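# Set the marble-filled cup down onto the coaster

## Task

Move the cup so that all of its base sits on the coaster, losing as few of its marbles as possible. The cup must never be brought far below table height, and the coaster must finish roughly where it began, or the attempt fails. The final arrangement must hold by itself: anything that stays in place only because the robot is holding it is not counted.

## Robot and tools

ROBOT. There are two six-joint arms, left_arm and right_arm, and each has a parallel two-finger gripper. Their root links sit in the scene frame at left_arm (+0.014, +0.345, 0) m, yawed about +12 degrees (quat_wxyz +0.995, 0, 0, +0.104), and at right_arm (-0.013, -0.291, 0) m, yawed about -4 degrees (quat_wxyz +0.999, 0, 0, -0.036).

FRAME. All reported positions use one scene frame. Its origin lies on the table surface midway between the arms. +z is up, +x reaches out across the table, and left_arm is on the +y side. The words left and right are arm names only and do not mean sides of any picture.

execute_actions. The argument actions is a list holding one item, or nothing at all.
- An empty list sends nothing new. It returns the present state together with camera pictures.
- A motion item has the form {"rows": [[...]], "steps": n}. It has 1 to 15 rows, and n runs from 6 to 15 (default 15). Each row is held for one control step of 1/30 s, and the final row repeats until n steps are used up.
- Every row has exactly 14 numbers, even when only one arm should move. The order is left_arm waist, shoulder, elbow, wrist pitch, wrist yaw, wrist roll, grip, and then the same seven for right_arm. To keep an arm still, repeat its current values.
- The joint numbers are absolute target angles in radians, in the same form as the Joint positions block. They are not offsets. Stated ranges: waist -2.618 to 3.054, shoulder 0.000 to 3.142, elbow 0.000 to 3.142, wrist pitch -1.571 to 1.571, wrist yaw -1.571 to 1.571, wrist roll -2.094 to 2.094.
- The grip number is an absolute motor setting from -1 (closed) to +1 (fully open).
- A wait item is {"steps": n} with no rows, where n is at most 300. It commands nothing and returns once n steps have passed since the previous result, and your reply time is counted in those steps.
- The optional pictures:true attaches images to a result.

REFUSALS AND LIMITS. The whole call is rejected, and nothing is sent, if any joint target is more than 0.036 rad beyond its stated range and also further out than that joint's last reading. True joint ends can differ from the stated ones by up to 0.036 rad. A target beyond the true end is cut off at that end, and the result may then say "joint sent to its limit". If that message does not appear, do not assume the joint has more room.

MOTION LIMITS. On each step a joint's target may lead its measured angle by at most 0.202 rad (waist), 0.258 (shoulder), 0.238 (elbow), 0.573 (wrist pitch), or 0.522 (wrist yaw and roll). If a row would place a gripper more than 70 mm from where it is now, that arm's targets are scaled back. Friction can leave a joint up to about 0.031 rad short of its target, and a change smaller than that may not move it at all.

TIMING. Each result is produced 6 steps before its action finishes. Those last steps then run while you are writing. After that, the arms keep heading for the last row you sent until everything comes nearly to rest or some step is HELD.

RESULTS.
- The state line gives, for each arm, end_effector_position in metres and end_effector_quat_wxyz. This point lies between the finger pads, roughly 1 cm behind the fingertips. The fingers point along the gripper's +z axis and close along its y axis. Reported hand positions can be off, more so when the arm is stretched far.
- Joint positions lists six angles in radians plus the opening between the pads in metres, from 0.093 (open) to 0.000 (closed). Joint velocities gives their rates, and joint torques gives the drive outputs, which are offset and noisy.
- grip_measured is the motor position on the -1 to +1 scale. The pads meet near -0.94, and each millimetre of object width adds about 0.0208. Each gripper also has a fixed bias of up to 0.02. When squeezing a rigid object, the reading settles as much as about 0.21 below the value for its width. To keep hold of something, keep sending the same closing number. The pads can press with roughly 50 to 62 N each.
- "joint command not followed" means a clearance check changed or blocked some joint targets. HELD marks steps on which your row, or part of it, was not sent.
- MOTOR HOT appears at 75 °C. OVER-TEMPERATURE FAULT means an arm was stopped: at 90 °C it halts for 10 s, and at 100 °C it goes limp and drops.

CAMERAS. All three images are 672x504 pixels. cam_high is a fixed camera about 0.73 m above the table near the origin, looking down at a slant. cam_left_wrist and cam_right_wrist ride on the hands. The prompt gives OpenCV-style calibration for each camera (K, distortion D, T_world_to_cam), and these values may be slightly off.

zoom_image takes a camera (cam_high, cam_left_wrist or cam_right_wrist) and a region [x0, y0, x1, y1] in pixels, where (0,0) is the top-left corner and the region is at most 504 by 504. It returns a closer view of that camera's most recent image.

read_manual gives only the URDF licence texts and does not move anything.

finished_scene takes scene, the number of the scene in progress. Call it only once the cup rests on the coaster by itself with both grippers released. Replying without any tool call also ends the run.

CAUTIONS. Keep the cup upright and move it gently so that marbles do not spill. Do not push it far below table height. Do not drag or shove the coaster, and do not knock anything off the table. Keep the arms from striking or pressing on each other. Avoid drops, slams and forceful pushes, and do not hold loads for long, because that heats the motors. Loose items may occasionally be nudged by outside disturbances, so check the scene before releasing the cup and again before finishing.

Each tool is called after "Emit:" as a command line: name --argument value for each argument, lists and objects as JSON in quotes; but a table of rows of numbers goes row by row, as --pt "numbers of a row", without its own name.

## Session

I'll start by looking at the current state of the scene.

Emit:
execute_actions --actions '[]'

Scene clock: 0.00 s of 3960.00 s.
left_arm: end_effector_position=(+0.3795, +0.4282, +0.3963) grip_measured=+0.984 end_effector_quat_wxyz=(+0.698, -0.082, +0.707, +0.078) | right_arm: end_effector_position=(+0.2954, +0.0363, +0.2595) grip_measured=+0.990 end_effector_quat_wxyz=(+0.283, -0.547, +0.769, -0.168)
Joint positions: left_arm=[ 0.015  1.045  1.036 -0.005 -0.005 -0.005  0.092] | right_arm=[ 1.072  1.936  2.094 -1.279  0.517 -0.356  0.093]
Joint velocities: left_arm=[ 0.007  0.017 -0.002  0.051 -0.11   0.022  0.001] | right_arm=[-0.017  0.002  0.007 -0.022 -0.037  0.007 -0.   ]
Joint torques (N m, as the arm reports them, + toward a larger angle): no reading
Motor temperatures (°C, as the motors report them): left_arm=[21 22 24 23 24 22] | right_arm=[24 23 23 21 24 24]

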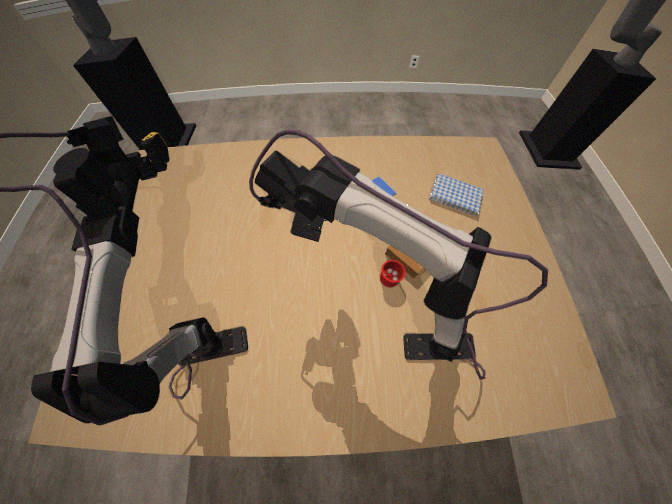

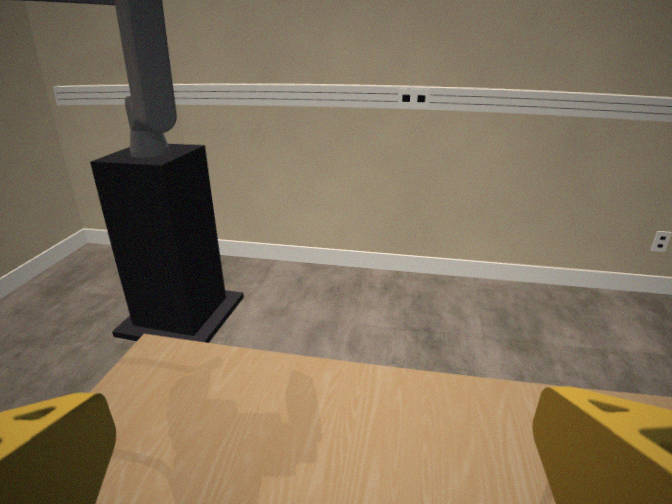

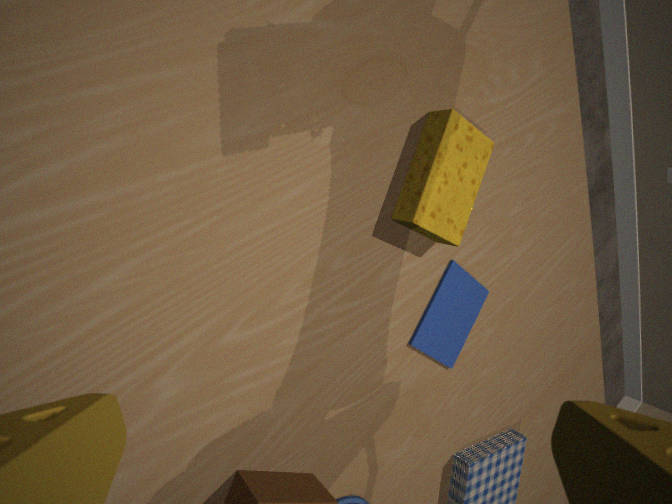

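Emit:
zoom_image --camera "cam_high" --region '[330, 140, 560, 320]'

Emit:
zoom_image --camera "cam_right_wrist" --region '[180, 380, 560, 504]'

Region (330, 140, 560, 320) of cam_high's 672x504 image, scaled by 2.191, with more detail than that image has; it fills the top 394 rows of this view, and the rest is white.

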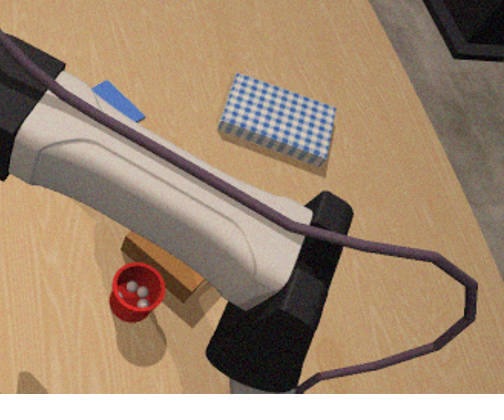

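Region (180, 380, 560, 504) of cam_right_wrist's 672x504 image, scaled by 1.326, with more detail than that image has; it fills the top 164 rows of this view, and the rest is white.

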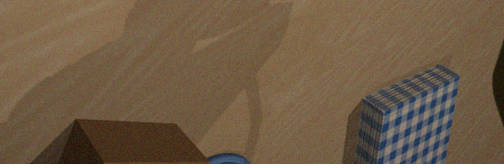

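Emit:
zoom_image --camera "cam_high" --region '[365, 240, 435, 310]'

Region (365, 240, 435, 310) of cam_high's 672x504 image, scaled by 7.200, with more detail than that image has.

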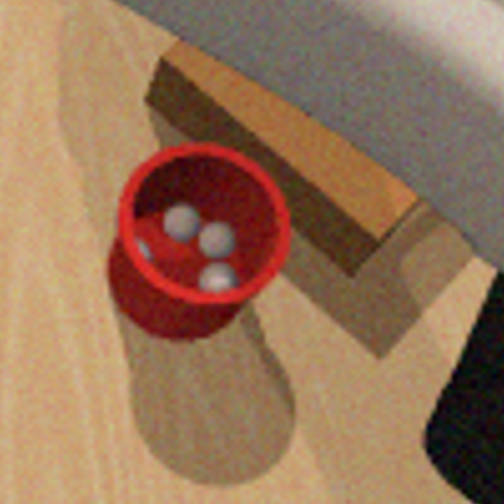

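Emit:
execute_actions --actions '[{"rows": [[0.015,1.045,1.036,-0.005,-0.005,-0.005,1,0.017,1.861,1.804,-1.514,0,0,1]], "steps": 15}]' --pictures false

Scene clock: 10.00 s of 3960.00 s.
left_arm: end_effector_position=(+0.3795, +0.4282, +0.3963) grip_measured=+0.984 end_effector_quat_wxyz=(+0.698, -0.082, +0.707, +0.078) | right_arm: end_effector_position=(+0.3058, -0.1176, +0.1683) grip_measured=+0.990 end_effector_quat_wxyz=(+0.040, -0.300, +0.952, -0.038)
Joint positions: left_arm=[ 0.015  1.045  1.036 -0.005 -0.005 -0.005  0.092] | right_arm=[ 0.613  1.881  1.819 -1.449  0.093 -0.072  0.093]
Joint velocities: left_arm=[-0.017 -0.012  0.007  0.051 -0.051 -0.022 -0.001] | right_arm=[-2.068  0.007 -0.056 -0.286 -0.637  0.462  0.   ]
Joint torques (N m, as the arm reports them, + toward a larger angle): left_arm=[ 0.37 -3.1   9.21  2.33  0.06 -0.07] | right_arm=[ -0.22 -12.46   6.44   0.12   0.05   0.03]
Motor temperatures (°C, as the motors report them): left_arm=[21 22 26 27 24 22] | right_arm=[24 28 25 22 24 24]
Steps of this call (steps 1 to 90: nothing new was sent; then 6.70 s passed at rest; steps 91 to 99: the first 9 steps of this action). Readings (joint positions):
91: left_arm=[0.015 1.045 1.036 -0.005 -0.005 -0.005] | right_arm=[1.058 1.924 2.067 -1.277 0.461 -0.318]
92: left_arm=[0.015 1.045 1.036 -0.005 -0.005 -0.005] | right_arm=[1.032 1.904 2.019 -1.292 0.392 -0.275]
94: left_arm=[0.015 1.045 1.036 -0.005 -0.005 -0.005] | right_arm=[0.946 1.880 1.928 -1.345 0.280 -0.202]
98: left_arm=[0.015 1.045 1.036 -0.005 -0.005 -0.005] | right_arm=[0.686 1.881 1.824 -1.438 0.115 -0.089]
99: the state above

Emit:
execute_actions --actions '[{"steps": 12}]' --pictures true

Scene clock: 10.40 s of 3960.00 s.
left_arm: end_effector_position=(+0.3795, +0.4282, +0.3963) grip_measured=+0.984 end_effector_quat_wxyz=(+0.698, -0.082, +0.707, +0.078) | right_arm: end_effector_position=(+0.3394, -0.3272, +0.1672) grip_measured=+0.991 end_effector_quat_wxyz=(+0.011, +0.041, +0.999, -0.014)
Joint positions: left_arm=[ 0.015  1.045  1.036 -0.005 -0.005 -0.005  0.092] | right_arm=[-0.017  1.881  1.818 -1.484  0.027 -0.007  0.093]
Joint velocities: left_arm=[ 0.007 -0.017 -0.007 -0.037 -0.037 -0.051 -0.   ] | right_arm=[ 0.198 -0.002 -0.012 -0.037 -0.139 -0.007  0.   ]
Joint torques (N m, as the arm reports them, + toward a larger angle): left_arm=[ 0.36 -3.11  9.19  2.33  0.06 -0.07] | right_arm=[  1.96 -12.28   6.24   0.14  -0.16   0.02]
Motor temperatures (°C, as the motors report them): left_arm=[21 22 26 27 24 22] | right_arm=[24 28 25 22 24 24]
Kept back: nothing.
Steps of this call (steps 1 to 6: the last 6 steps of your previous action; steps 7 to 12: the robot went on to your last target). Readings (joint positions):
1: left_arm=[0.015 1.045 1.036 -0.005 -0.005 -0.005] | right_arm=[0.539 1.881 1.818 -1.457 0.075 -0.059]
2: left_arm=[0.015 1.045 1.036 -0.005 -0.005 -0.005] | right_arm=[0.465 1.881 1.818 -1.460 0.062 -0.048]
4: left_arm=[0.015 1.045 1.036 -0.005 -0.005 -0.005] | right_arm=[0.317 1.881 1.818 -1.463 0.042 -0.033]
8: left_arm=[0.015 1.045 1.036 -0.005 -0.005 -0.005] | right_arm=[0.042 1.881 1.818 -1.467 0.028 -0.015]
12: the state above
camera_calibration (this result's frames):
cam_right_wrist: T_world_to_cam=[[-0.0729665, -0.997285, 0.00988613, -0.300763], [-0.911751, 0.0707192, 0.404611, 0.303545], [-0.404211, 0.0205093, -0.914436, 0.379448], [0, 0, 0, 1]] pos_world=[0.408189, -0.329195, 0.227136]

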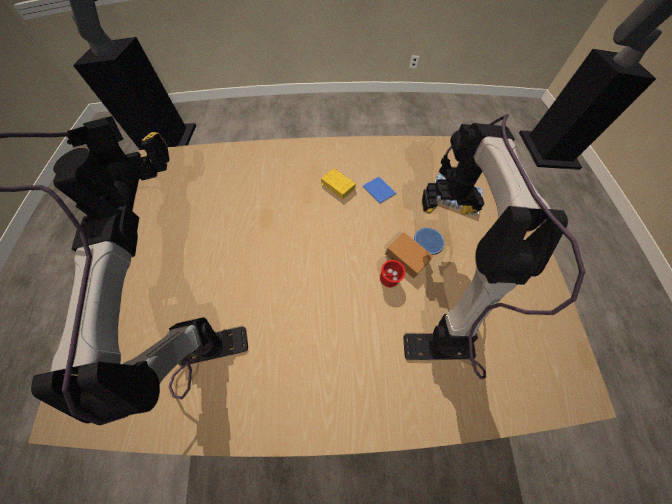

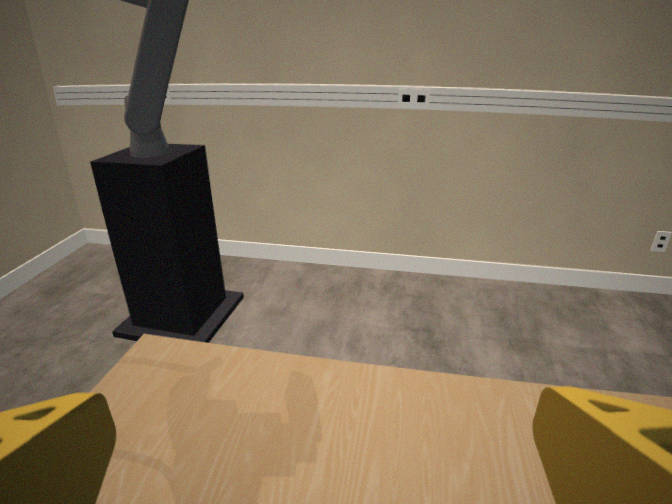

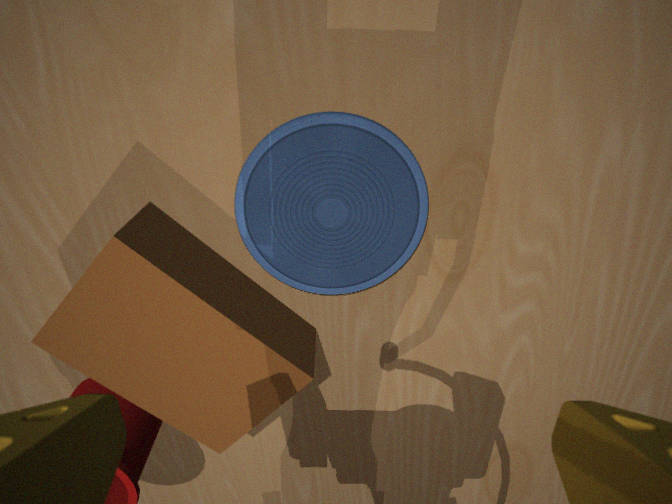

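Emit:
execute_actions --actions '[]'

Scene clock: 10.57 s of 3960.00 s.
left_arm: end_effector_position=(+0.3795, +0.4282, +0.3963) grip_measured=+0.984 end_effector_quat_wxyz=(+0.698, -0.082, +0.707, +0.078) | right_arm: end_effector_position=(+0.3379, -0.3149, +0.1671) grip_measured=+0.991 end_effector_quat_wxyz=(+0.007, +0.027, +1.000, -0.006)
Joint positions: left_arm=[ 0.015  1.045  1.036 -0.005 -0.005 -0.005  0.092] | right_arm=[ 0.01   1.881  1.818 -1.495  0.013 -0.006  0.093]
Joint velocities: left_arm=[-0.007  0.007  0.007  0.007 -0.022 -0.022  0.001] | right_arm=[ 0.027  0.007 -0.007 -0.007 -0.051 -0.051  0.   ]
Joint torques (N m, as the arm reports them, + toward a larger angle): left_arm=[ 0.36 -3.1   9.2   2.33  0.06 -0.07] | right_arm=[  0.58 -12.22   6.1    0.06  -0.11   0.07]
Motor temperatures (°C, as the motors report them): left_arm=[21 22 26 27 24 22] | right_arm=[24 28 25 22 24 24]
Kept back: nothing.
Steps of this call (steps 1 to 5: the robot went on to your last target). Readings (joint positions):
1: left_arm=[0.015 1.045 1.036 -0.005 -0.005 -0.005] | right_arm=[-0.010 1.881 1.818 -1.488 0.024 -0.006]
2: left_arm=[0.015 1.045 1.036 -0.005 -0.005 -0.005] | right_arm=[-0.002 1.881 1.818 -1.490 0.021 -0.006]
4: left_arm=[0.015 1.045 1.036 -0.005 -0.005 -0.005] | right_arm=[0.009 1.881 1.818 -1.494 0.015 -0.006]
5: the state above
camera_calibration (this result's frames):
cam_right_wrist: T_world_to_cam=[[-0.0456328, -0.998945, -0.00514955, -0.295797], [-0.90951, 0.0394142, 0.41381, 0.289202], [-0.41317, 0.0235669, -0.910349, 0.381812], [0, 0, 0, 1]] pos_world=[0.407288, -0.315882, 0.226384]

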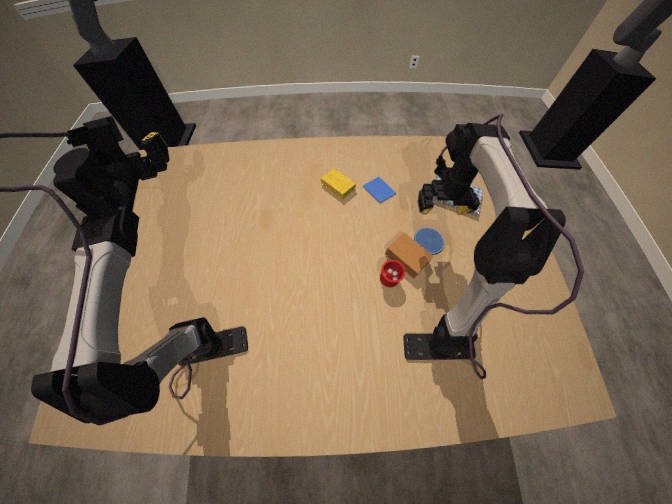

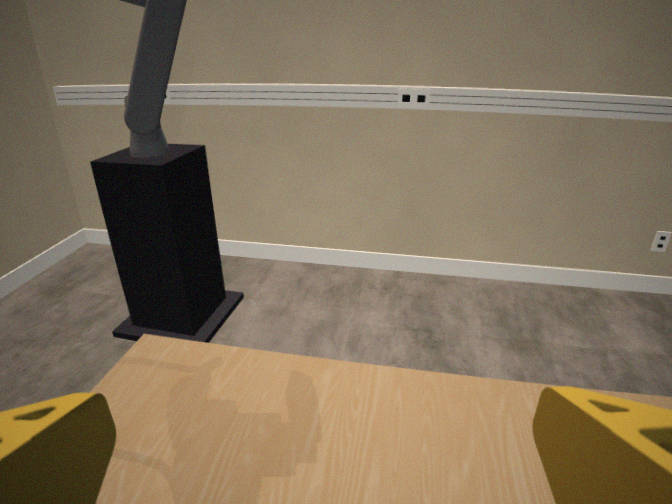

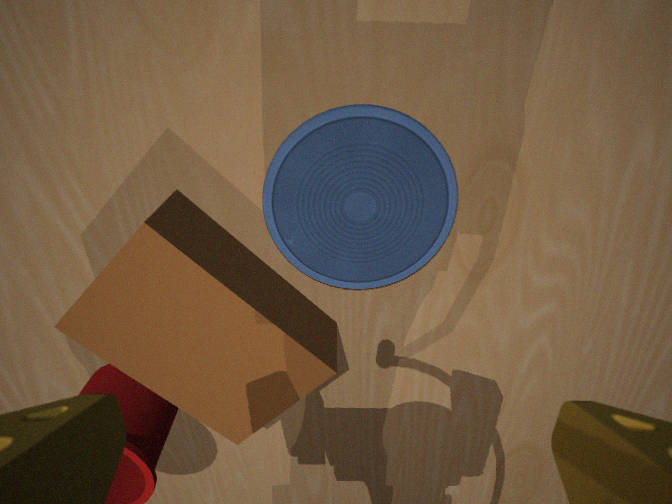

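Emit:
execute_actions --actions '[]'

Scene clock: 10.80 s of 3960.00 s.
left_arm: end_effector_position=(+0.3795, +0.4282, +0.3963) grip_measured=+0.984 end_effector_quat_wxyz=(+0.698, -0.082, +0.707, +0.078) | right_arm: end_effector_position=(+0.3371, -0.3143, +0.1671) grip_measured=+0.991 end_effector_quat_wxyz=(+0.005, +0.027, +1.000, -0.005)
Joint positions: left_arm=[ 0.015  1.045  1.036 -0.005 -0.005 -0.005  0.092] | right_arm=[ 0.01   1.881  1.818 -1.498  0.009 -0.006  0.093]
Joint velocities: left_arm=[-0.012 -0.012 -0.012  0.007  0.051  0.007  0.   ] | right_arm=[-0.017  0.017 -0.002  0.051  0.007 -0.022 -0.   ]
Joint torques (N m, as the arm reports them, + toward a larger angle): left_arm=[ 0.36 -3.11  9.19  2.33  0.06 -0.07] | right_arm=[  0.74 -12.35   6.06   0.1   -0.12   0.08]
Motor temperatures (°C, as the motors report them): left_arm=[21 22 26 27 24 22] | right_arm=[24 28 25 22 24 24]
Kept back: nothing.
Steps of this call (steps 1 to 7: the robot went on to your last target). Readings (joint positions):
1: left_arm=[0.015 1.045 1.036 -0.005 -0.005 -0.005] | right_arm=[0.010 1.881 1.818 -1.496 0.011 -0.006]
2: left_arm=[0.015 1.045 1.036 -0.005 -0.005 -0.005] | right_arm=[0.010 1.881 1.818 -1.496 0.011 -0.006]
4: left_arm=[0.015 1.045 1.036 -0.005 -0.005 -0.005] | right_arm=[0.010 1.881 1.818 -1.497 0.010 -0.006]
7: the state above
camera_calibration (this result's frames):
cam_right_wrist: T_world_to_cam=[[-0.0459957, -0.998904, -0.0086376, -0.294488], [-0.908162, 0.0382126, 0.416872, 0.287117], [-0.416085, 0.0270187, -0.908924, 0.383283], [0, 0, 0, 1]] pos_world=[0.406682, -0.315493, 0.226141]

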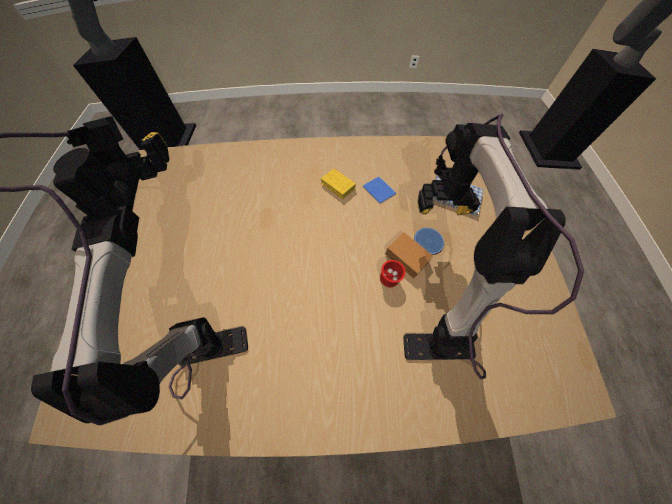

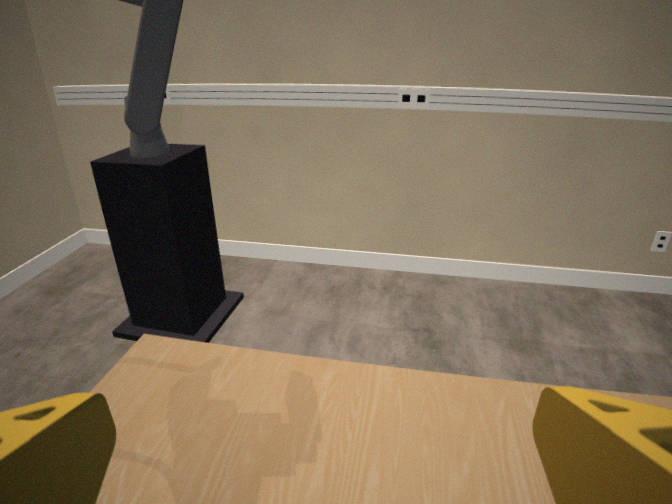

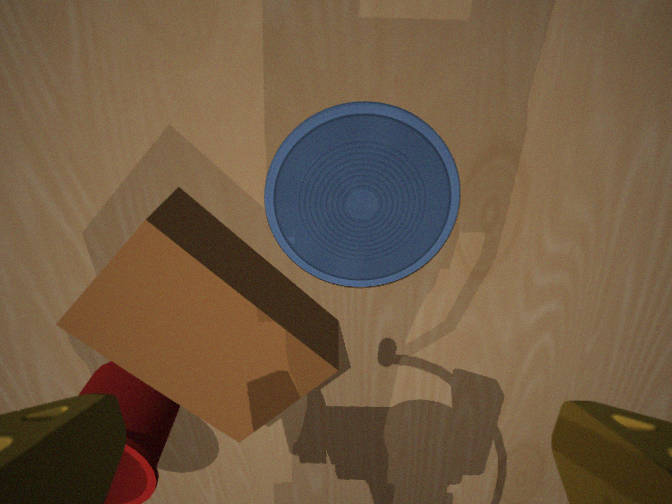

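Emit:
zoom_image --camera "cam_right_wrist" --region '[250, 85, 475, 310]'

Emit:
zoom_image --camera "cam_high" --region '[365, 215, 465, 315]'

Region (250, 85, 475, 310) of cam_right_wrist's 672x504 image, scaled by 2.240, with more detail than that image has.

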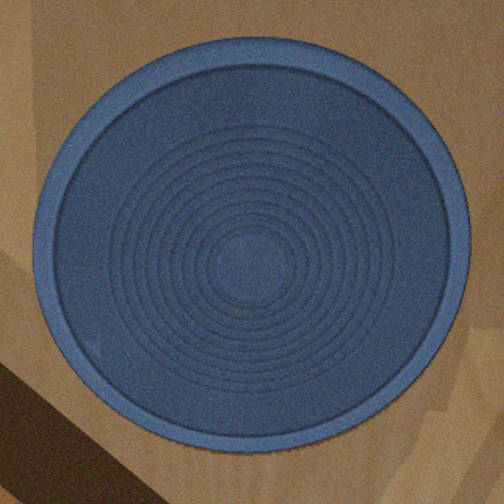

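Region (365, 215, 465, 315) of cam_high's 672x504 image, scaled by 5.040, with more detail than that image has.

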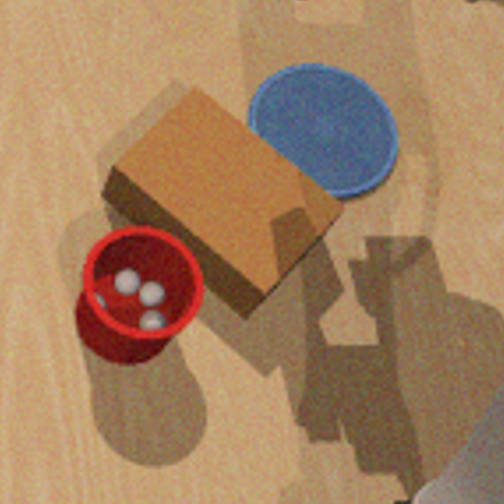

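Emit:
execute_actions --actions '[{"rows": [[0.015,1.045,1.036,-0.005,-0.005,-0.005,1,0.025,1.856,1.799,-1.514,0,0.018,1],[0.015,1.045,1.036,-0.005,-0.005,-0.005,1,0.048,1.841,1.785,-1.515,0,0.068,1],[0.015,1.045,1.036,-0.005,-0.005,-0.005,1,0.084,1.819,1.763,-1.516,0,0.145,1],[0.015,1.045,1.036,-0.005,-0.005,-0.005,1,0.131,1.790,1.734,-1.517,0,0.245,1],[0.015,1.045,1.036,-0.005,-0.005,-0.005,1,0.185,1.756,1.701,-1.518,0,0.362,1],[0.015,1.045,1.036,-0.005,-0.005,-0.005,1,0.245,1.718,1.664,-1.520,0,0.491,1],[0.015,1.045,1.036,-0.005,-0.005,-0.005,1,0.309,1.679,1.625,-1.521,0,0.628,1],[0.015,1.045,1.036,-0.005,-0.005,-0.005,1,0.373,1.638,1.585,-1.523,0,0.768,1],[0.015,1.045,1.036,-0.005,-0.005,-0.005,1,0.437,1.599,1.546,-1.524,0,0.905,1],[0.015,1.045,1.036,-0.005,-0.005,-0.005,1,0.497,1.561,1.509,-1.526,0,1.034,1],[0.015,1.045,1.036,-0.005,-0.005,-0.005,1,0.551,1.527,1.476,-1.527,0,1.151,1],[0.015,1.045,1.036,-0.005,-0.005,-0.005,1,0.598,1.498,1.447,-1.528,0,1.251,1],[0.015,1.045,1.036,-0.005,-0.005,-0.005,1,0.634,1.476,1.425,-1.529,0,1.328,1],[0.015,1.045,1.036,-0.005,-0.005,-0.005,1,0.657,1.461,1.411,-1.530,0,1.378,1],[0.015,1.045,1.036,-0.005,-0.005,-0.005,1,0.665,1.456,1.406,-1.530,0,1.396,1]], "steps": 15}]' --pictures false

Emit:
execute_actions --actions '[{"steps": 24}]' --pictures true

Scene clock: 20.93 s of 3960.00 s.
left_arm: end_effector_position=(+0.3795, +0.4282, +0.3963) grip_measured=+0.984 end_effector_quat_wxyz=(+0.698, -0.082, +0.707, +0.078) | right_arm: end_effector_position=(+0.2838, -0.2203, +0.1764) grip_measured=+0.991 end_effector_quat_wxyz=(+0.008, +0.108, +0.994, -0.003)
Joint positions: left_arm=[ 0.015  1.045  1.036 -0.005 -0.005 -0.005  0.092] | right_arm=[ 0.313  1.7    1.633 -1.491  0.012  0.457  0.093]
Joint velocities: left_arm=[ 0.002 -0.012 -0.017 -0.007 -0.051  0.007 -0.001] | right_arm=[ 2.054 -1.17  -1.038  0.022 -0.022  2.777  0.   ]
Joint torques (N m, as the arm reports them, + toward a larger angle): left_arm=[ 0.37 -3.11  9.2   2.33  0.06 -0.07] | right_arm=[ -0.35 -11.32   5.35  -0.13   0.     0.01]
Motor temperatures (°C, as the motors report them): left_arm=[21 23 28 29 24 22] | right_arm=[24 32 26 21 24 24]
Steps of this call (steps 1 to 15: the robot went on to your last target; steps 16 to 90: nothing new was sent; then 6.83 s passed at rest; steps 91 to 99: the first 9 steps of this action). Readings (joint positions):
91: left_arm=[0.015 1.045 1.036 -0.005 -0.005 -0.005] | right_arm=[0.010 1.881 1.818 -1.499 0.009 -0.003]
92: left_arm=[0.015 1.045 1.036 -0.005 -0.005 -0.005] | right_arm=[0.013 1.879 1.817 -1.499 0.009 0.008]
94: left_arm=[0.015 1.045 1.036 -0.005 -0.005 -0.005] | right_arm=[0.041 1.857 1.791 -1.496 0.011 0.070]
98: left_arm=[0.015 1.045 1.036 -0.005 -0.005 -0.005] | right_arm=[0.241 1.739 1.669 -1.492 0.013 0.361]
99: the state above

Scene clock: 21.73 s of 3960.00 s.
left_arm: end_effector_position=(+0.3795, +0.4282, +0.3963) grip_measured=+0.984 end_effector_quat_wxyz=(+0.698, -0.082, +0.707, +0.078) | right_arm: end_effector_position=(+0.1857, -0.1561, +0.1865) grip_measured=+0.991 end_effector_quat_wxyz=(+0.002, +0.386, +0.923, +0.008)
Joint positions: left_arm=[ 0.015  1.045  1.036 -0.005 -0.005 -0.005  0.092] | right_arm=[ 0.664  1.459  1.431 -1.528 -0.006  1.384  0.093]
Joint velocities: left_arm=[-0.007  0.007  0.007 -0.051  0.007  0.051 -0.   ] | right_arm=[ 0.002 -0.007 -0.012 -0.022  0.022  0.066  0.001]
Joint torques (N m, as the arm reports them, + toward a larger angle): left_arm=[ 0.36 -3.11  9.21  2.32  0.06 -0.08] | right_arm=[ 0.26 -6.28  5.03  0.16  0.04  0.09]
Motor temperatures (°C, as the motors report them): left_arm=[21 23 28 29 24 22] | right_arm=[24 32 26 21 24 24]
Kept back: nothing.
Steps of this call (steps 1 to 6: the last 6 steps of your previous action; steps 7 to 24: the robot went on to your last target). Readings (joint positions):
1: left_arm=[0.015 1.045 1.036 -0.005 -0.005 -0.005] | right_arm=[0.386 1.659 1.596 -1.491 0.009 0.557]
2: left_arm=[0.015 1.045 1.036 -0.005 -0.005 -0.005] | right_arm=[0.457 1.617 1.559 -1.491 0.006 0.656]
4: left_arm=[0.015 1.045 1.036 -0.005 -0.005 -0.005] | right_arm=[0.576 1.541 1.496 -1.497 -0.001 0.854]
8: left_arm=[0.015 1.045 1.036 -0.005 -0.005 -0.005] | right_arm=[0.664 1.461 1.439 -1.525 -0.007 1.167]
24: the state above
camera_calibration (this result's frames):
cam_right_wrist: T_world_to_cam=[[-0.70511, -0.708294, -0.0337495, 0.0291805], [-0.650469, 0.627128, 0.428488, 0.177344], [-0.28233, 0.324084, -0.902917, 0.354079], [0, 0, 0, 1]] pos_world=[0.2359, -0.205301, 0.244699]

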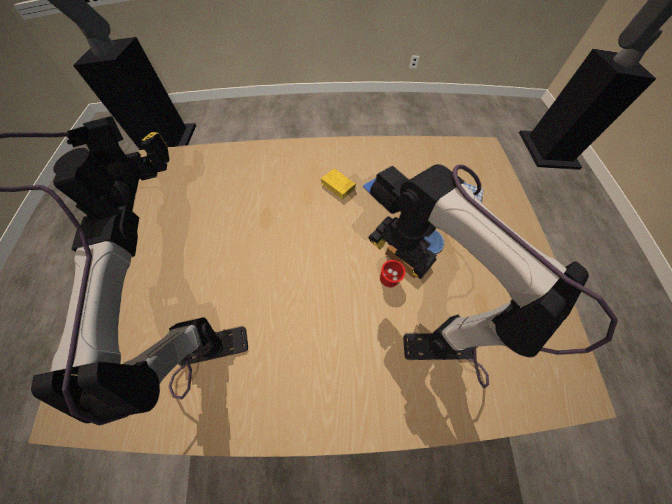

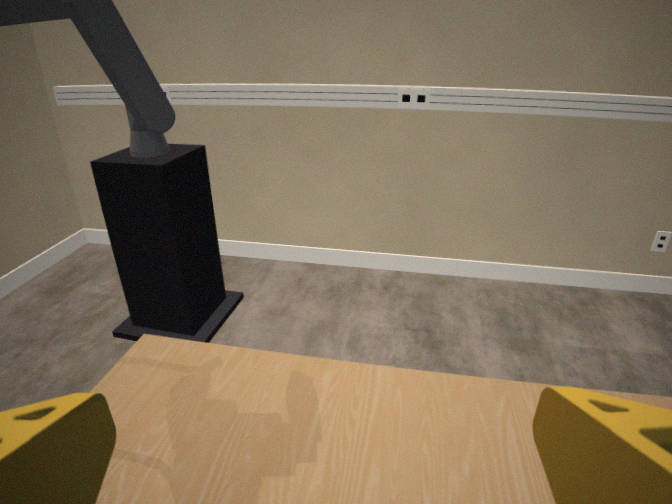

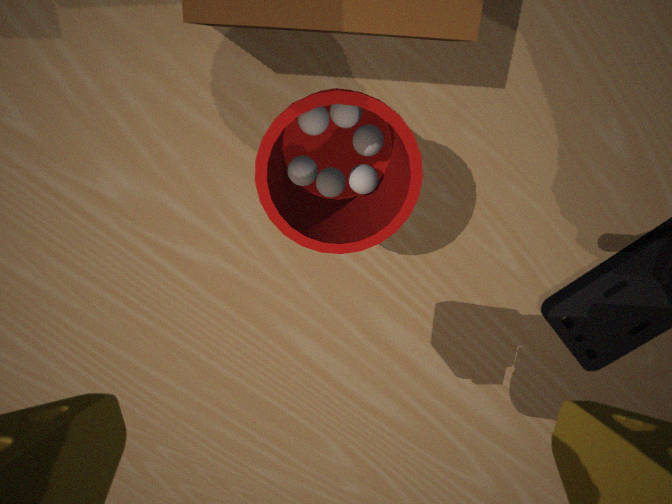

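Emit:
execute_actions --actions '[]'

Emit:
zoom_image --camera "cam_right_wrist" --region '[240, 70, 440, 270]'

Scene clock: 21.93 s of 3960.00 s.
left_arm: end_effector_position=(+0.3795, +0.4282, +0.3963) grip_measured=+0.984 end_effector_quat_wxyz=(+0.698, -0.082, +0.707, +0.078) | right_arm: end_effector_position=(+0.1857, -0.1561, +0.1865) grip_measured=+0.991 end_effector_quat_wxyz=(+0.002, +0.387, +0.922, +0.008)
Joint positions: left_arm=[ 0.015  1.045  1.036 -0.005 -0.005 -0.005  0.092] | right_arm=[ 0.664  1.459  1.431 -1.528 -0.006  1.389  0.093]
Joint velocities: left_arm=[-0.032  0.007 -0.007 -0.081 -0.095 -0.007 -0.   ] | right_arm=[ 0.007  0.017  0.002 -0.007  0.022  0.037 -0.001]
Joint torques (N m, as the arm reports them, + toward a larger angle): left_arm=[ 0.35 -3.09  9.2   2.33  0.06 -0.08] | right_arm=[ 0.21 -6.3   5.03  0.16  0.05  0.15]
Motor temperatures (°C, as the motors report them): left_arm=[21 23 28 29 24 22] | right_arm=[24 32 26 21 24 24]
Kept back: nothing.
Steps of this call (steps 1 to 6: the robot went on to your last target). Readings (joint positions):
1: left_arm=[0.015 1.045 1.036 -0.005 -0.005 -0.005] | right_arm=[0.664 1.459 1.431 -1.528 -0.006 1.386]
2: left_arm=[0.015 1.045 1.036 -0.005 -0.005 -0.005] | right_arm=[0.664 1.459 1.431 -1.528 -0.006 1.386]
4: left_arm=[0.015 1.045 1.036 -0.005 -0.005 -0.005] | right_arm=[0.664 1.459 1.431 -1.528 -0.006 1.388]
6: the state above
camera_calibration (this result's frames):
cam_right_wrist: T_world_to_cam=[[-0.708078, -0.705328, -0.033736, 0.0301919], [-0.647807, 0.629835, 0.428548, 0.177261], [-0.281019, 0.3253, -0.902889, 0.35402], [0, 0, 0, 1]] pos_world=[0.235696, -0.205513, 0.244695]

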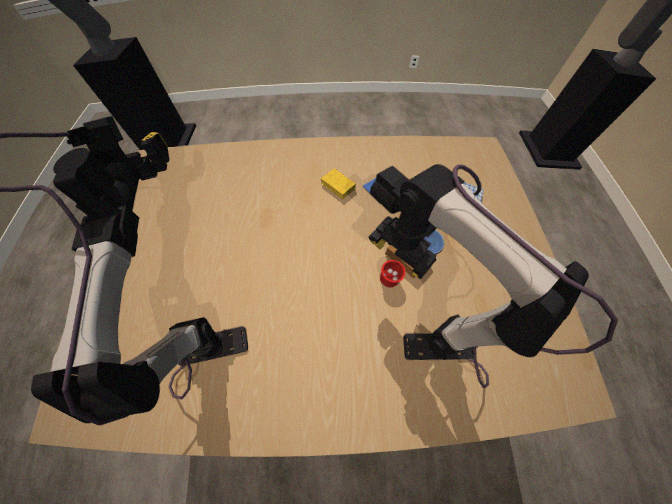

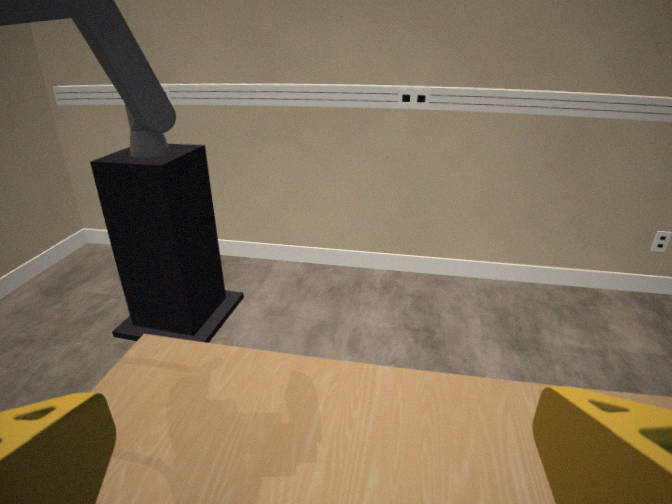

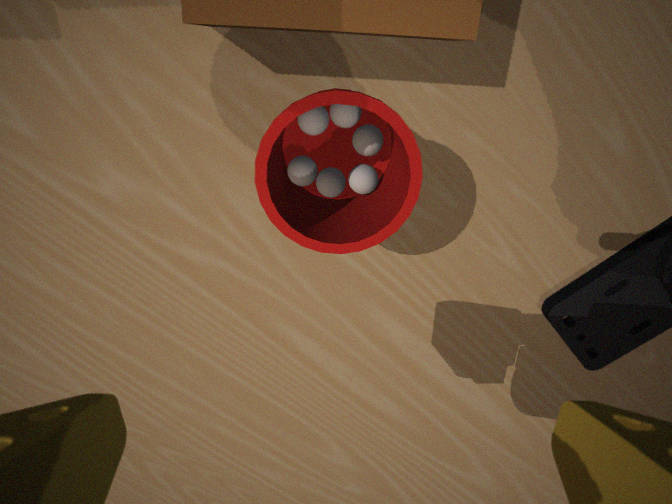

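Region (240, 70, 440, 270) of cam_right_wrist's 672x504 image, scaled by 2.520, with more detail than that image has.

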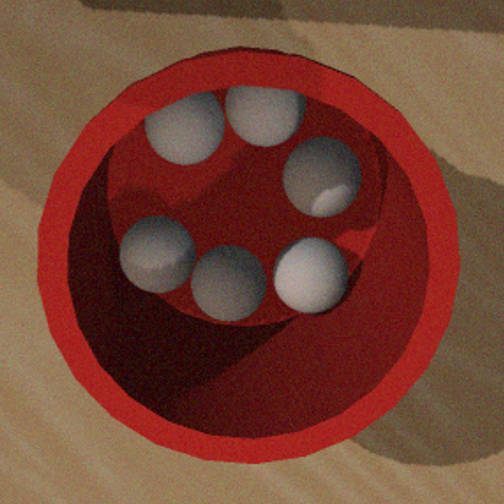

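Emit:
zoom_image --camera "cam_right_wrist" --region '[0, 370, 252, 504]'

Emit:
zoom_image --camera "cam_right_wrist" --region '[420, 370, 672, 504]'

Region (0, 370, 252, 504) of cam_right_wrist's 672x504 image, scaled by 2.000, with more detail than that image has; it fills the top 268 rows of this view, and the rest is white.

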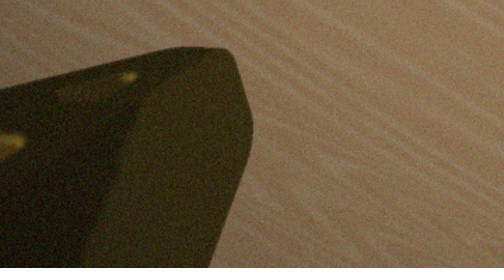

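Region (420, 370, 672, 504) of cam_right_wrist's 672x504 image, scaled by 2.000, with more detail than that image has; it fills the top 268 rows of this view, and the rest is white.

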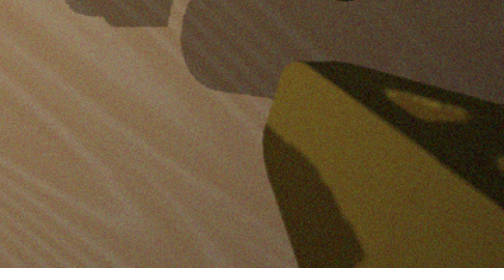

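Emit:
execute_actions --actions '[{"rows": [[0.015,1.045,1.036,-0.005,-0.005,-0.005,1,0.663,1.457,1.401,-1.525,0,1.394,1],[0.015,1.045,1.036,-0.005,-0.005,-0.005,1,0.659,1.459,1.389,-1.510,0,1.389,1],[0.015,1.045,1.036,-0.005,-0.005,-0.005,1,0.651,1.463,1.370,-1.488,0,1.382,1],[0.015,1.045,1.036,-0.005,-0.005,-0.005,1,0.642,1.468,1.346,-1.460,0,1.372,1],[0.015,1.045,1.036,-0.005,-0.005,-0.005,1,0.632,1.474,1.319,-1.428,0,1.361,1],[0.015,1.045,1.036,-0.005,-0.005,-0.005,1,0.622,1.480,1.290,-1.395,0,1.350,1],[0.015,1.045,1.036,-0.005,-0.005,-0.005,1,0.611,1.485,1.261,-1.362,0,1.339,1],[0.015,1.045,1.036,-0.005,-0.005,-0.005,1,0.601,1.491,1.234,-1.330,0,1.328,1],[0.015,1.045,1.036,-0.005,-0.005,-0.005,1,0.592,1.496,1.210,-1.302,0,1.318,1],[0.015,1.045,1.036,-0.005,-0.005,-0.005,1,0.584,1.500,1.191,-1.280,0,1.311,1],[0.015,1.045,1.036,-0.005,-0.005,-0.005,1,0.580,1.502,1.179,-1.265,0,1.306,1],[0.015,1.045,1.036,-0.005,-0.005,-0.005,1,0.578,1.503,1.174,-1.260,0,1.304,1]], "steps": 15}]' --pictures false

Emit:
execute_actions --actions '[{"steps": 18}]' --pictures true

Scene clock: 30.83 s of 3960.00 s.
left_arm: end_effector_position=(+0.3795, +0.4282, +0.3963) grip_measured=+0.984 end_effector_quat_wxyz=(+0.698, -0.082, +0.707, +0.078) | right_arm: end_effector_position=(+0.1874, -0.1674, +0.1474) grip_measured=+0.991 end_effector_quat_wxyz=(-0.012, +0.393, +0.919, -0.011)
Joint positions: left_arm=[ 0.015  1.045  1.036 -0.005 -0.005 -0.005  0.092] | right_arm=[ 0.62   1.464  1.278 -1.417 -0.006  1.357  0.093]
Joint velocities: left_arm=[-0.007 -0.012  0.002 -0.022  0.037  0.022 -0.001] | right_arm=[-0.33   0.125 -0.784  0.593 -0.022 -0.212  0.001]
Joint torques (N m, as the arm reports them, + toward a larger angle): left_arm=[ 0.37 -3.09  9.2   2.32  0.06 -0.08] | right_arm=[-0.81 -4.24  5.39  0.19  0.03 -0.03]
Motor temperatures (°C, as the motors report them): left_arm=[21 23 29 30 24 22] | right_arm=[24 31 26 21 24 24]
Steps of this call (steps 1 to 15: the robot went on to your last target; steps 16 to 90: nothing new was sent; then 5.60 s passed at rest; steps 91 to 99: the first 9 steps of this action). Readings (joint positions):
91: left_arm=[0.015 1.045 1.036 -0.005 -0.005 -0.005] | right_arm=[0.664 1.459 1.431 -1.528 -0.006 1.390]
92: left_arm=[0.015 1.045 1.036 -0.005 -0.005 -0.005] | right_arm=[0.664 1.459 1.428 -1.526 -0.006 1.390]
94: left_arm=[0.015 1.045 1.036 -0.005 -0.005 -0.005] | right_arm=[0.663 1.459 1.407 -1.512 -0.006 1.388]
98: left_arm=[0.015 1.045 1.036 -0.005 -0.005 -0.005] | right_arm=[0.631 1.460 1.306 -1.439 -0.006 1.365]
99: the state above

Scene clock: 31.43 s of 3960.00 s.
left_arm: end_effector_position=(+0.3795, +0.4282, +0.3963) grip_measured=+0.984 end_effector_quat_wxyz=(+0.698, -0.082, +0.707, +0.078) | right_arm: end_effector_position=(+0.2033, -0.1670, +0.1186) grip_measured=+0.991 end_effector_quat_wxyz=(-0.005, +0.386, +0.922, -0.001)
Joint positions: left_arm=[ 0.015  1.045  1.036 -0.005 -0.005 -0.005  0.092] | right_arm=[ 0.589  1.495  1.193 -1.276 -0.005  1.311  0.093]
Joint velocities: left_arm=[ 0.012 -0.002 -0.017  0.037 -0.007  0.037  0.   ] | right_arm=[-0.017 -0.012 -0.007  0.051 -0.007  0.007 -0.   ]
Joint torques (N m, as the arm reports them, + toward a larger angle): left_arm=[ 0.35 -3.09  9.2   2.33  0.06 -0.07] | right_arm=[-0.81 -5.91  5.67  0.27  0.06 -0.06]
Motor temperatures (°C, as the motors report them): left_arm=[21 23 29 30 24 22] | right_arm=[24 31 26 21 24 24]
Kept back: nothing.
Steps of this call (steps 1 to 6: the last 6 steps of your previous action; steps 7 to 18: the robot went on to your last target). Readings (joint positions):
1: left_arm=[0.015 1.045 1.036 -0.005 -0.005 -0.005] | right_arm=[0.610 1.470 1.252 -1.394 -0.006 1.350]
2: left_arm=[0.015 1.045 1.036 -0.005 -0.005 -0.005] | right_arm=[0.601 1.476 1.230 -1.372 -0.006 1.342]
4: left_arm=[0.015 1.045 1.036 -0.005 -0.005 -0.005] | right_arm=[0.591 1.489 1.201 -1.339 -0.005 1.331]
8: left_arm=[0.015 1.045 1.036 -0.005 -0.005 -0.005] | right_arm=[0.589 1.495 1.193 -1.301 -0.005 1.318]
18: the state above
camera_calibration (this result's frames):
cam_right_wrist: T_world_to_cam=[[-0.706611, -0.707506, -0.0116748, 0.0293784], [-0.641528, 0.633581, 0.432455, 0.223526], [-0.298567, 0.313067, -0.90158, 0.302584], [0, 0, 0, 1]] pos_world=[0.254499, -0.215565, 0.176482]

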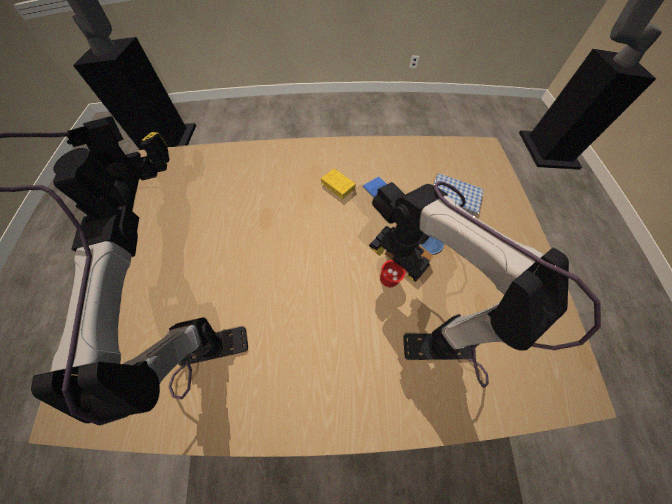

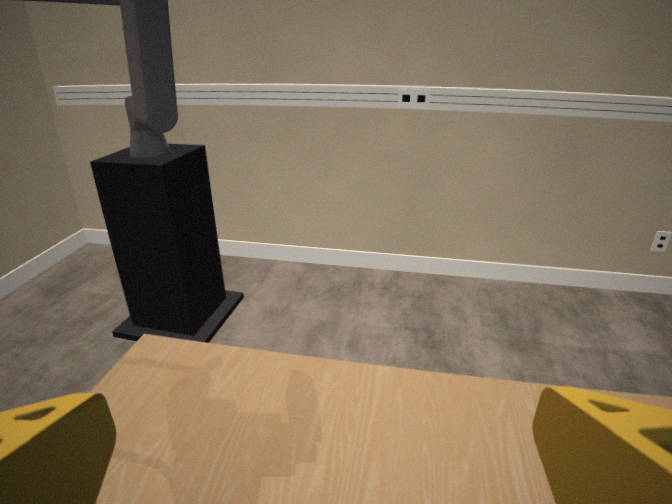

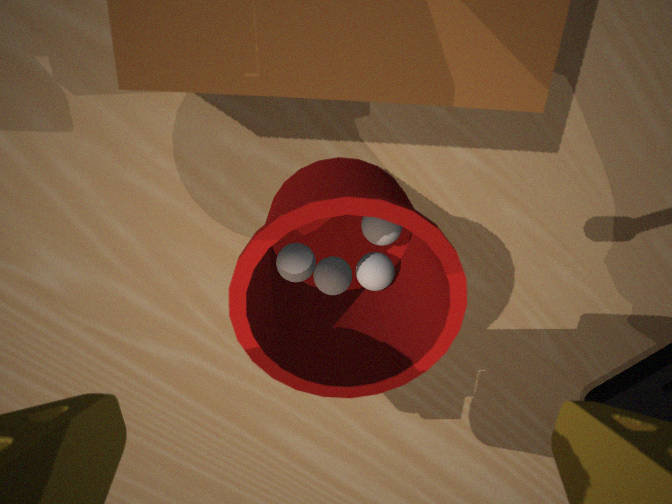

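Emit:
execute_actions --actions '[]'

Emit:
zoom_image --camera "cam_right_wrist" --region '[210, 135, 490, 415]'

Scene clock: 31.60 s of 3960.00 s.
left_arm: end_effector_position=(+0.3795, +0.4282, +0.3963) grip_measured=+0.984 end_effector_quat_wxyz=(+0.698, -0.082, +0.707, +0.078) | right_arm: end_effector_position=(+0.2036, -0.1668, +0.1186) grip_measured=+0.991 end_effector_quat_wxyz=(-0.004, +0.386, +0.922, -0.001)
Joint positions: left_arm=[ 0.015  1.045  1.036 -0.005 -0.005 -0.005  0.092] | right_arm=[ 0.589  1.495  1.193 -1.275 -0.005  1.31   0.093]
Joint velocities: left_arm=[-0.012  0.002 -0.002  0.022 -0.022 -0.007 -0.002] | right_arm=[-0.007 -0.012 -0.027 -0.007  0.022 -0.022  0.001]
Joint torques (N m, as the arm reports them, + toward a larger angle): left_arm=[ 0.36 -3.1   9.2   2.33  0.06 -0.07] | right_arm=[-0.81 -6.04  5.78  0.25  0.04 -0.07]
Motor temperatures (°C, as the motors report them): left_arm=[21 23 29 30 24 22] | right_arm=[24 31 26 21 24 24]
Kept back: nothing.
Steps of this call (steps 1 to 5: the robot went on to your last target). Readings (joint positions):
1: left_arm=[0.015 1.045 1.036 -0.005 -0.005 -0.005] | right_arm=[0.589 1.495 1.193 -1.276 -0.005 1.311]
2: left_arm=[0.015 1.045 1.036 -0.005 -0.005 -0.005] | right_arm=[0.589 1.495 1.193 -1.275 -0.005 1.310]
4: left_arm=[0.015 1.045 1.036 -0.005 -0.005 -0.005] | right_arm=[0.589 1.495 1.193 -1.275 -0.005 1.310]
5: the state above
camera_calibration (this result's frames):
cam_right_wrist: T_world_to_cam=[[-0.706325, -0.707766, -0.0131486, 0.0298081], [-0.642343, 0.633008, 0.432084, 0.223732], [-0.297491, 0.313637, -0.901738, 0.302515], [0, 0, 0, 1]] pos_world=[0.254762, -0.215407, 0.17651]

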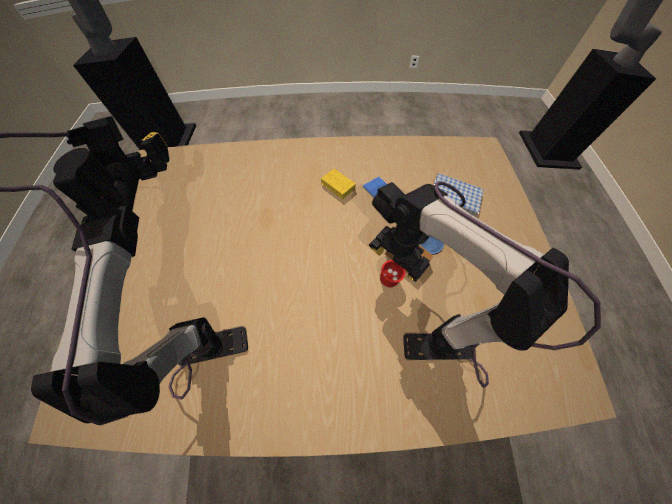

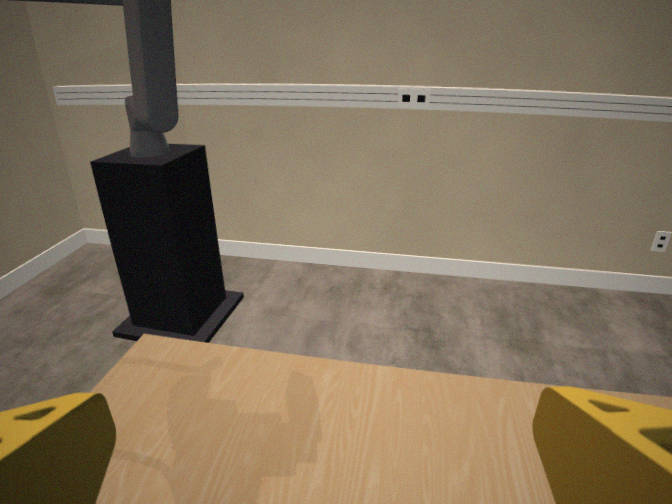

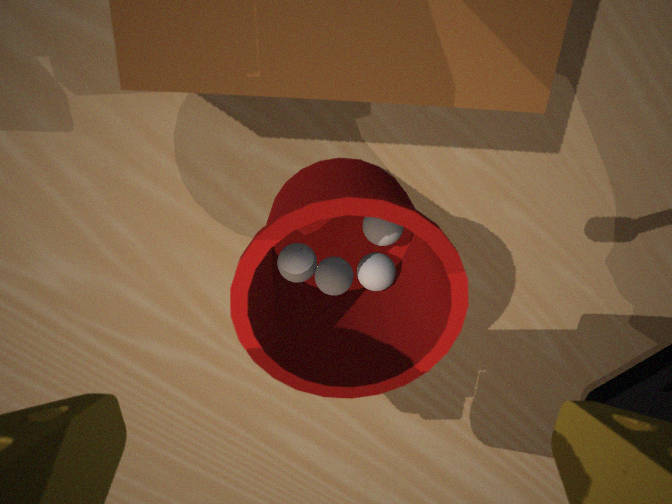

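Region (210, 135, 490, 415) of cam_right_wrist's 672x504 image, scaled by 1.800, with more detail than that image has.

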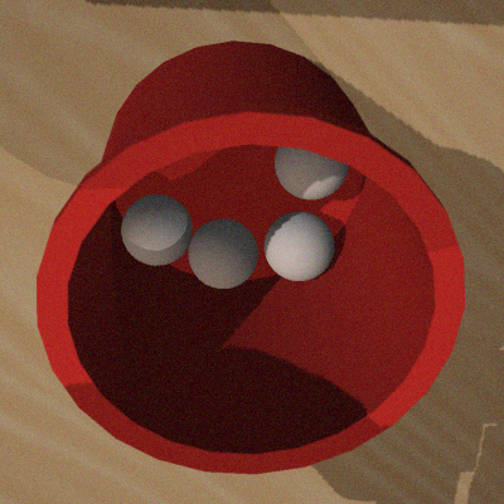

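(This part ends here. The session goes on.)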